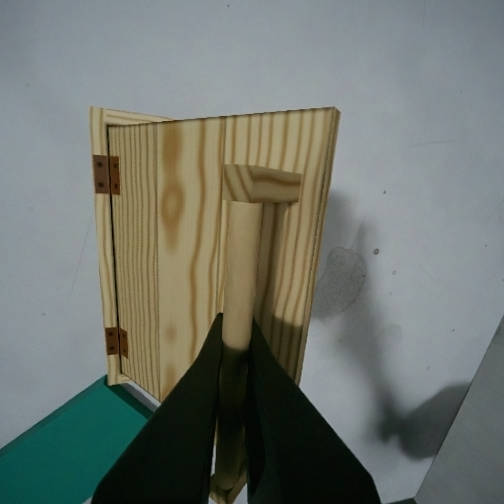

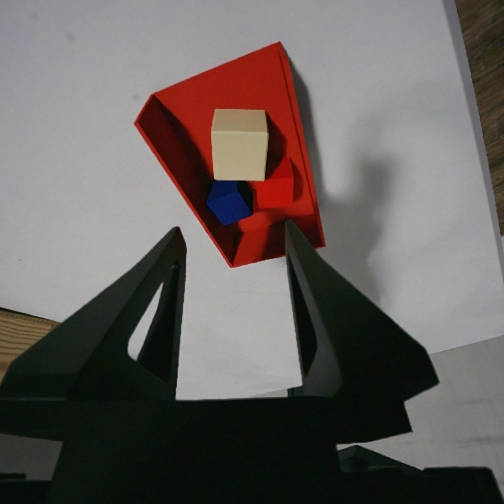

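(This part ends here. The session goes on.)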